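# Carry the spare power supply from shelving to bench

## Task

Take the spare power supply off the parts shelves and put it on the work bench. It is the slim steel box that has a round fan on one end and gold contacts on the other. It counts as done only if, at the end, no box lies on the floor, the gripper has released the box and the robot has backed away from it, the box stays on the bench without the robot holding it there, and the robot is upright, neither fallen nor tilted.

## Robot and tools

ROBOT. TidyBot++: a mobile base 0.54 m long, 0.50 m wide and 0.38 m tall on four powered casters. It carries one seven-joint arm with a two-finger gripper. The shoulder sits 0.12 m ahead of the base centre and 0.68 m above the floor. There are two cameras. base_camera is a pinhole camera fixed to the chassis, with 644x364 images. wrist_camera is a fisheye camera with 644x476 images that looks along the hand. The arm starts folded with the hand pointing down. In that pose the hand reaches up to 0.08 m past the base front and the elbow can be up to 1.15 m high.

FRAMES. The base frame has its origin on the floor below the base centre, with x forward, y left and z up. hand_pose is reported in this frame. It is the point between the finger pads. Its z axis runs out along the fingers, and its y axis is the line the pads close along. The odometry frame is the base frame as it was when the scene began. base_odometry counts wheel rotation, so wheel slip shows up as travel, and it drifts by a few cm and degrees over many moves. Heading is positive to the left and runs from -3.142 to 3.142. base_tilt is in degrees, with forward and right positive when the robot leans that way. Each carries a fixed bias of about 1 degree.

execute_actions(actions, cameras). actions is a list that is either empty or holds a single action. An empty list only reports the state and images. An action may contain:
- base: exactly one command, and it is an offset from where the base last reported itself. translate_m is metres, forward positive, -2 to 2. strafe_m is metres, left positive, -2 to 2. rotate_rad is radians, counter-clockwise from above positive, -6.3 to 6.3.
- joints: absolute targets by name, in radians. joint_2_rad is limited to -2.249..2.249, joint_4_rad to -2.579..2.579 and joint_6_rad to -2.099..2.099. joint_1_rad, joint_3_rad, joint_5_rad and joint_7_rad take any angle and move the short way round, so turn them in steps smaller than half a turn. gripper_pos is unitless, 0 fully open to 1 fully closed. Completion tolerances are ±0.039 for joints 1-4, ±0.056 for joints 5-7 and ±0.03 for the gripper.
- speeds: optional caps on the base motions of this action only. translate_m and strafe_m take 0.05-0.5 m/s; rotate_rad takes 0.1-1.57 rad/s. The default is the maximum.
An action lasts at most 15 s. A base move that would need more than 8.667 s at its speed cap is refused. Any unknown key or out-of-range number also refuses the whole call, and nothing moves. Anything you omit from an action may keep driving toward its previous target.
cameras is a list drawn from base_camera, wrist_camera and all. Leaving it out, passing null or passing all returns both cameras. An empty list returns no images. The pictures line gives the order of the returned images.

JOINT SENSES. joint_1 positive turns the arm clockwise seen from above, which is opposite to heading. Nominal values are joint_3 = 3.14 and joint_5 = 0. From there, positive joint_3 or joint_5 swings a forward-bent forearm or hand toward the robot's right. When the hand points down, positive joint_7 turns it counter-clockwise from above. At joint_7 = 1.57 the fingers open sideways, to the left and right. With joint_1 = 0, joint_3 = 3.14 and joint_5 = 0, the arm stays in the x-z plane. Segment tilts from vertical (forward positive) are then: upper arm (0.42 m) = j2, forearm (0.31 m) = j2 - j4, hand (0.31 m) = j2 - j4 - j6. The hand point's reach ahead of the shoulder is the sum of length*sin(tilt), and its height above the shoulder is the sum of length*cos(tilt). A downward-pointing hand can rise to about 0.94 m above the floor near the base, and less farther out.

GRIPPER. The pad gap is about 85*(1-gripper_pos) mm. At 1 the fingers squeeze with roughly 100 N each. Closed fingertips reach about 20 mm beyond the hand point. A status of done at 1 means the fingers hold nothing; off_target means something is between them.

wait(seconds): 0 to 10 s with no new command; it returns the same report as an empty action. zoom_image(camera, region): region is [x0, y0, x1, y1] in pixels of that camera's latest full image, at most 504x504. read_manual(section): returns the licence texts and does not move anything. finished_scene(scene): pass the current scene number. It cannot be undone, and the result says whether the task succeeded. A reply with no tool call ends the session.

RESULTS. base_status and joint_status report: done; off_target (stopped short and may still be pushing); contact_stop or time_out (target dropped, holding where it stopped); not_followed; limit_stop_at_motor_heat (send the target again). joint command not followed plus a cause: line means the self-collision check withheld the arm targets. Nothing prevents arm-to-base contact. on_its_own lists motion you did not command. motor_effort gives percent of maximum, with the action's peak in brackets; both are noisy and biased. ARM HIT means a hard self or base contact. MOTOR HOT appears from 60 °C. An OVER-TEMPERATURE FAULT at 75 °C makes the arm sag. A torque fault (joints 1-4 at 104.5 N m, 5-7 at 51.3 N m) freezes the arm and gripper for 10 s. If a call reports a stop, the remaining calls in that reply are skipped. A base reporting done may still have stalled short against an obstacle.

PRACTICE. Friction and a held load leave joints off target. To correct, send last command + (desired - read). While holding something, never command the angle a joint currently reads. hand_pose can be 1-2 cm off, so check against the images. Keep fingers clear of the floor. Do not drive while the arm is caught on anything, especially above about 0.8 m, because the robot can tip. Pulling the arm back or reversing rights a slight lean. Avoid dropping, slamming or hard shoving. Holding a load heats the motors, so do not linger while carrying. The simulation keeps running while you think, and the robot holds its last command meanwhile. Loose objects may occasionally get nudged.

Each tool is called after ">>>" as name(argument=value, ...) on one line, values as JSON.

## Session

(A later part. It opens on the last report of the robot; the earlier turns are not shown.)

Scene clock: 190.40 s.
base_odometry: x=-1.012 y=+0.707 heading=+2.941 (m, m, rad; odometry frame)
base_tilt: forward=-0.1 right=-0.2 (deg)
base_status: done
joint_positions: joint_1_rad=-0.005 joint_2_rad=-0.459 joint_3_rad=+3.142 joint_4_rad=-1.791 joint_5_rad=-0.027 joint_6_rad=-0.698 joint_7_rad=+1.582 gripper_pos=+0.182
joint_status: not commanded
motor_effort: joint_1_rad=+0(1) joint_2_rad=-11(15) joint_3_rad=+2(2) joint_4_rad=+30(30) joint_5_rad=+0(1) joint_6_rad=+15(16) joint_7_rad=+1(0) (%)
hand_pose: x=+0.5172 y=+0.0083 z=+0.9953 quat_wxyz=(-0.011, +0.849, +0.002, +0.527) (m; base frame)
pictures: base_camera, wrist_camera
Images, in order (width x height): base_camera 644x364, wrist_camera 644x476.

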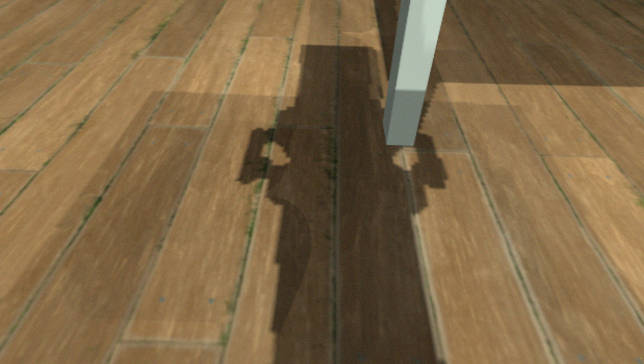

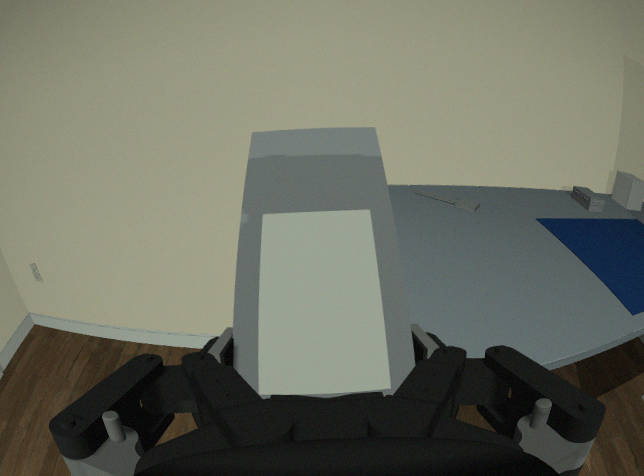

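>>> execute_actions(actions=[{"base":{"translate_m":0.2}}], cameras=[])

>>> execute_actions(actions=[{"base":{"strafe_m":-0.25},"joints":{"joint_2_rad":0.25,"joint_4_rad":-0.95,"joint_6_rad":-1.3}}], cameras=["wrist_camera"])

>>> execute_actions(actions=[{"joints":{"joint_4_rad":-1.07,"joint_6_rad":-1.12}}], cameras=[])

>>> execute_actions(actions=[{"joints":{"joint_4_rad":-1.15,"joint_6_rad":-1.04}}], cameras=[])

>>> execute_actions(actions=[{"joints":{"joint_4_rad":-1.23,"joint_6_rad":-0.96}}], cameras=["wrist_camera"])

Scene clock: 203.40 s.
base_odometry: x=-1.208 y=+0.747 heading=+2.941 (m, m, rad; odometry frame)
base_tilt: forward=+0.0 right=-0.3 (deg)
base_status: done
joint_positions: joint_1_rad=-0.005 joint_2_rad=-0.456 joint_3_rad=+3.142 joint_4_rad=-1.792 joint_5_rad=-0.027 joint_6_rad=-0.697 joint_7_rad=+1.582 gripper_pos=+0.182
joint_status: not commanded
motor_effort: joint_1_rad=+0(1) joint_2_rad=-11(16) joint_3_rad=+1(2) joint_4_rad=+30(31) joint_5_rad=-1(1) joint_6_rad=+15(15) joint_7_rad=+0(1) (%)
hand_pose: x=+0.5180 y=+0.0083 z=+0.9943 quat_wxyz=(-0.011, +0.850, +0.002, +0.527) (m; base frame)
pictures: none
No camera images: the call's "cameras" was empty. Leave "cameras" out to get every camera's image.

Scene clock: 205.50 s.
base_odometry: x=-1.158 y=+0.992 heading=+2.942 (m, m, rad; odometry frame)
base_tilt: forward=+0.0 right=-0.3 (deg)
base_status: done
joint_positions: joint_1_rad=-0.001 joint_2_rad=+0.300 joint_3_rad=+3.149 joint_4_rad=-1.004 joint_5_rad=-0.027 joint_6_rad=-1.286 joint_7_rad=+1.582 gripper_pos=+0.182
joint_status: joint_2_rad off_target (ended at +0.300, target +0.250); joint_4_rad off_target (ended at -1.004, target -0.950); the others done
motor_effort: joint_1_rad=+0(3) joint_2_rad=-41(44) joint_3_rad=+1(5) joint_4_rad=+26(31) joint_5_rad=-1(2) joint_6_rad=+8(16) joint_7_rad=+1(1) (%)
hand_pose: x=+0.7098 y=+0.0066 z=+0.9013 quat_wxyz=(-0.010, +0.962, +0.003, +0.272) (m; base frame)
pictures: wrist_camera
Images, in order (width x height): wrist_camera 644x476.

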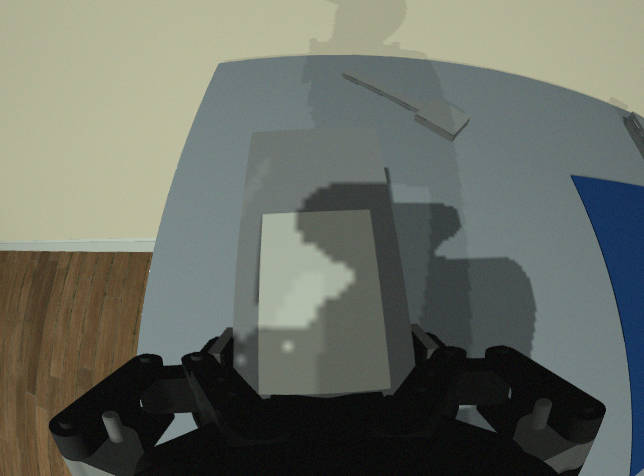

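Scene clock: 206.53 s.
base_odometry: x=-1.158 y=+0.992 heading=+2.942 (m, m, rad; odometry frame)
base_tilt: forward=+0.0 right=-0.3 (deg)
base_status: not commanded
joint_positions: joint_1_rad=-0.001 joint_2_rad=+0.303 joint_3_rad=+3.149 joint_4_rad=-1.107 joint_5_rad=-0.027 joint_6_rad=-1.200 joint_7_rad=+1.582 gripper_pos=+0.182
joint_status: joint_6_rad off_target (ended at -1.200, target -1.120); the others done
motor_effort: joint_1_rad=+0(1) joint_2_rad=-42(44) joint_3_rad=+0(0) joint_4_rad=+26(28) joint_5_rad=-1(1) joint_6_rad=+8(9) joint_7_rad=+0(1) (%)
hand_pose: x=+0.7127 y=+0.0063 z=+0.8651 quat_wxyz=(-0.010, +0.965, +0.002, +0.262) (m; base frame)
pictures: none
No camera images: the call's "cameras" was empty. Leave "cameras" out to get every camera's image.

Scene clock: 207.40 s.
base_odometry: x=-1.158 y=+0.992 heading=+2.942 (m, m, rad; odometry frame)
base_tilt: forward=+0.0 right=-0.2 (deg)
base_status: not commanded
joint_positions: joint_1_rad=-0.001 joint_2_rad=+0.304 joint_3_rad=+3.149 joint_4_rad=-1.186 joint_5_rad=-0.027 joint_6_rad=-1.123 joint_7_rad=+1.582 gripper_pos=+0.182
joint_status: joint_6_rad off_target (ended at -1.123, target -1.040); the others done
motor_effort: joint_1_rad=-1(1) joint_2_rad=-41(44) joint_3_rad=+1(0) joint_4_rad=+26(28) joint_5_rad=-1(1) joint_6_rad=+8(9) joint_7_rad=+0(1) (%)
hand_pose: x=+0.7156 y=+0.0059 z=+0.8401 quat_wxyz=(-0.010, +0.965, +0.000, +0.262) (m; base frame)
pictures: none
No camera images: the call's "cameras" was empty. Leave "cameras" out to get every camera's image.

Scene clock: 208.27 s.
base_odometry: x=-1.158 y=+0.992 heading=+2.942 (m, m, rad; odometry frame)
base_tilt: forward=+0.0 right=-0.2 (deg)
base_status: not commanded
joint_positions: joint_1_rad=-0.001 joint_2_rad=+0.304 joint_3_rad=+3.149 joint_4_rad=-1.266 joint_5_rad=-0.027 joint_6_rad=-1.043 joint_7_rad=+1.582 gripper_pos=+0.182
joint_status: joint_6_rad off_target (ended at -1.043, target -0.960); the others done
motor_effort: joint_1_rad=+0(1) joint_2_rad=-42(44) joint_3_rad=+1(0) joint_4_rad=+26(28) joint_5_rad=-1(1) joint_6_rad=+8(9) joint_7_rad=+1(1) (%)
hand_pose: x=+0.7165 y=+0.0056 z=+0.8146 quat_wxyz=(-0.010, +0.965, -0.001, +0.261) (m; base frame)
pictures: wrist_camera
Images, in order (width x height): wrist_camera 644x476.

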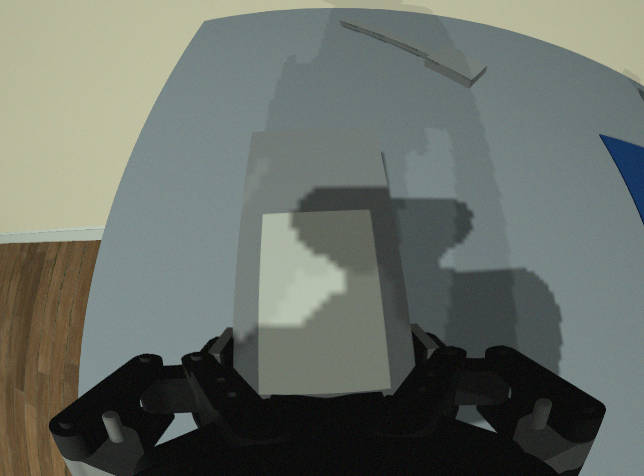

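>>> execute_actions(actions=[{"joints":{"joint_4_rad":-1.31,"joint_6_rad":-0.87}}], cameras=[])

>>> execute_actions(actions=[{"joints":{"joint_4_rad":-1.38,"joint_6_rad":-0.8}}], cameras=[])

>>> execute_actions(actions=[{"joints":{"joint_2_rad":0.3}}], cameras=[])

Scene clock: 214.23 s.
base_odometry: x=-1.158 y=+0.992 heading=+2.942 (m, m, rad; odometry frame)
base_tilt: forward=+0.1 right=-0.1 (deg)
base_status: not commanded
joint_positions: joint_1_rad=-0.001 joint_2_rad=+0.305 joint_3_rad=+3.149 joint_4_rad=-1.346 joint_5_rad=-0.027 joint_6_rad=-0.953 joint_7_rad=+1.582 gripper_pos=+0.182
joint_status: joint_6_rad off_target (ended at -0.953, target -0.870); the others done
motor_effort: joint_1_rad=+0(0) joint_2_rad=-42(44) joint_3_rad=+1(1) joint_4_rad=+26(28) joint_5_rad=-1(1) joint_6_rad=+8(10) joint_7_rad=+0(1) (%)
hand_pose: x=+0.7182 y=+0.0051 z=+0.7910 quat_wxyz=(-0.009, +0.964, -0.002, +0.266) (m; base frame)
pictures: none
No camera images: the call's "cameras" was empty. Leave "cameras" out to get every camera's image.

Scene clock: 215.03 s.
base_odometry: x=-1.158 y=+0.992 heading=+2.942 (m, m, rad; odometry frame)
base_tilt: forward=+0.0 right=-0.2 (deg)
base_status: not commanded
joint_positions: joint_1_rad=-0.001 joint_2_rad=+0.296 joint_3_rad=+3.149 joint_4_rad=-1.395 joint_5_rad=-0.027 joint_6_rad=-0.875 joint_7_rad=+1.582 gripper_pos=+0.182
joint_status: joint_6_rad off_target (ended at -0.875, target -0.800); the others done
motor_effort: joint_1_rad=-1(1) joint_2_rad=-38(42) joint_3_rad=+0(0) joint_4_rad=+24(26) joint_5_rad=-1(1) joint_6_rad=+7(8) joint_7_rad=+0(0) (%)
hand_pose: x=+0.7234 y=+0.0047 z=+0.7853 quat_wxyz=(-0.009, +0.959, -0.002, +0.284) (m; base frame)
pictures: none
No camera images: the call's "cameras" was empty. Leave "cameras" out to get every camera's image.

Scene clock: 215.77 s.
base_odometry: x=-1.158 y=+0.992 heading=+2.942 (m, m, rad; odometry frame)
base_tilt: forward=+0.0 right=-0.2 (deg)
base_status: not commanded
joint_positions: joint_1_rad=-0.001 joint_2_rad=+0.298 joint_3_rad=+3.149 joint_4_rad=-1.394 joint_5_rad=-0.027 joint_6_rad=-0.872 joint_7_rad=+1.582 gripper_pos=+0.182
joint_status: all done
motor_effort: joint_1_rad=+0(1) joint_2_rad=-34(38) joint_3_rad=+0(0) joint_4_rad=+22(23) joint_5_rad=-1(2) joint_6_rad=+7(7) joint_7_rad=+0(0) (%)
hand_pose: x=+0.7245 y=+0.0046 z=+0.7851 quat_wxyz=(-0.009, +0.959, -0.002, +0.285) (m; base frame)
pictures: none
No camera images: the call's "cameras" was empty. Leave "cameras" out to get every camera's image.

>>> execute_actions(actions=[{"joints":{"gripper_pos":0}}], cameras=[])

>>> execute_actions(actions=[{"base":{"translate_m":-0.25},"joints":{"joint_2_rad":-0.1}}], cameras=["wrist_camera"])

>>> finished_scene(scene=2)

Scene clock: 222.97 s.
base_odometry: x=-1.158 y=+0.992 heading=+2.942 (m, m, rad; odometry frame)
base_tilt: forward=+0.0 right=-0.2 (deg)
base_status: not commanded
joint_positions: joint_1_rad=-0.001 joint_2_rad=+0.299 joint_3_rad=+3.149 joint_4_rad=-1.386 joint_5_rad=-0.027 joint_6_rad=-0.847 joint_7_rad=+1.582 gripper_pos=+0.000
joint_status: all done
motor_effort: joint_1_rad=-1(1) joint_2_rad=-32(37) joint_3_rad=+1(0) joint_4_rad=+19(24) joint_5_rad=+0(1) joint_6_rad=+4(7) joint_7_rad=+1(0) (%)
hand_pose: x=+0.7335 y=+0.0045 z=+0.7927 quat_wxyz=(-0.009, +0.954, -0.002, +0.300) (m; base frame)
pictures: none
No camera images: the call's "cameras" was empty. Leave "cameras" out to get every camera's image.

Scene clock: 224.90 s.
base_odometry: x=-0.913 y=+0.942 heading=+2.942 (m, m, rad; odometry frame)
base_tilt: forward=-0.1 right=-0.2 (deg)
base_status: done
joint_positions: joint_1_rad=-0.001 joint_2_rad=-0.112 joint_3_rad=+3.149 joint_4_rad=-1.380 joint_5_rad=-0.027 joint_6_rad=-0.845 joint_7_rad=+1.582 gripper_pos=+0.000
joint_status: all done
motor_effort: joint_1_rad=+0(1) joint_2_rad=-17(37) joint_3_rad=+1(0) joint_4_rad=+20(21) joint_5_rad=+0(1) joint_6_rad=+6(7) joint_7_rad=+0(0) (%)
hand_pose: x=+0.6389 y=+0.0043 z=+1.0329 quat_wxyz=(-0.009, +0.871, -0.001, +0.492) (m; base frame)
pictures: wrist_camera
Images, in order (width x height): wrist_camera 644x476.

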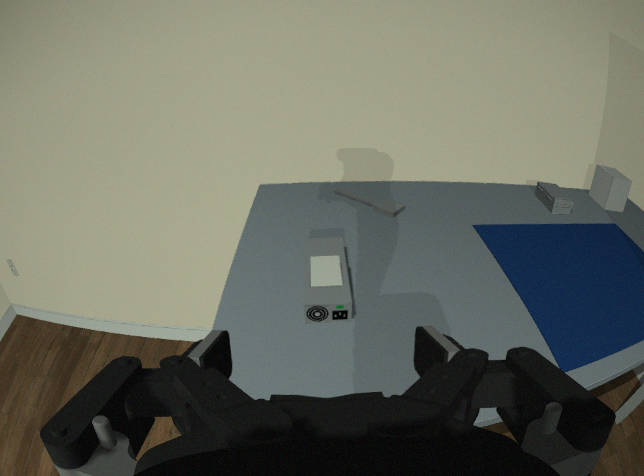

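The scene is finished: the task was done.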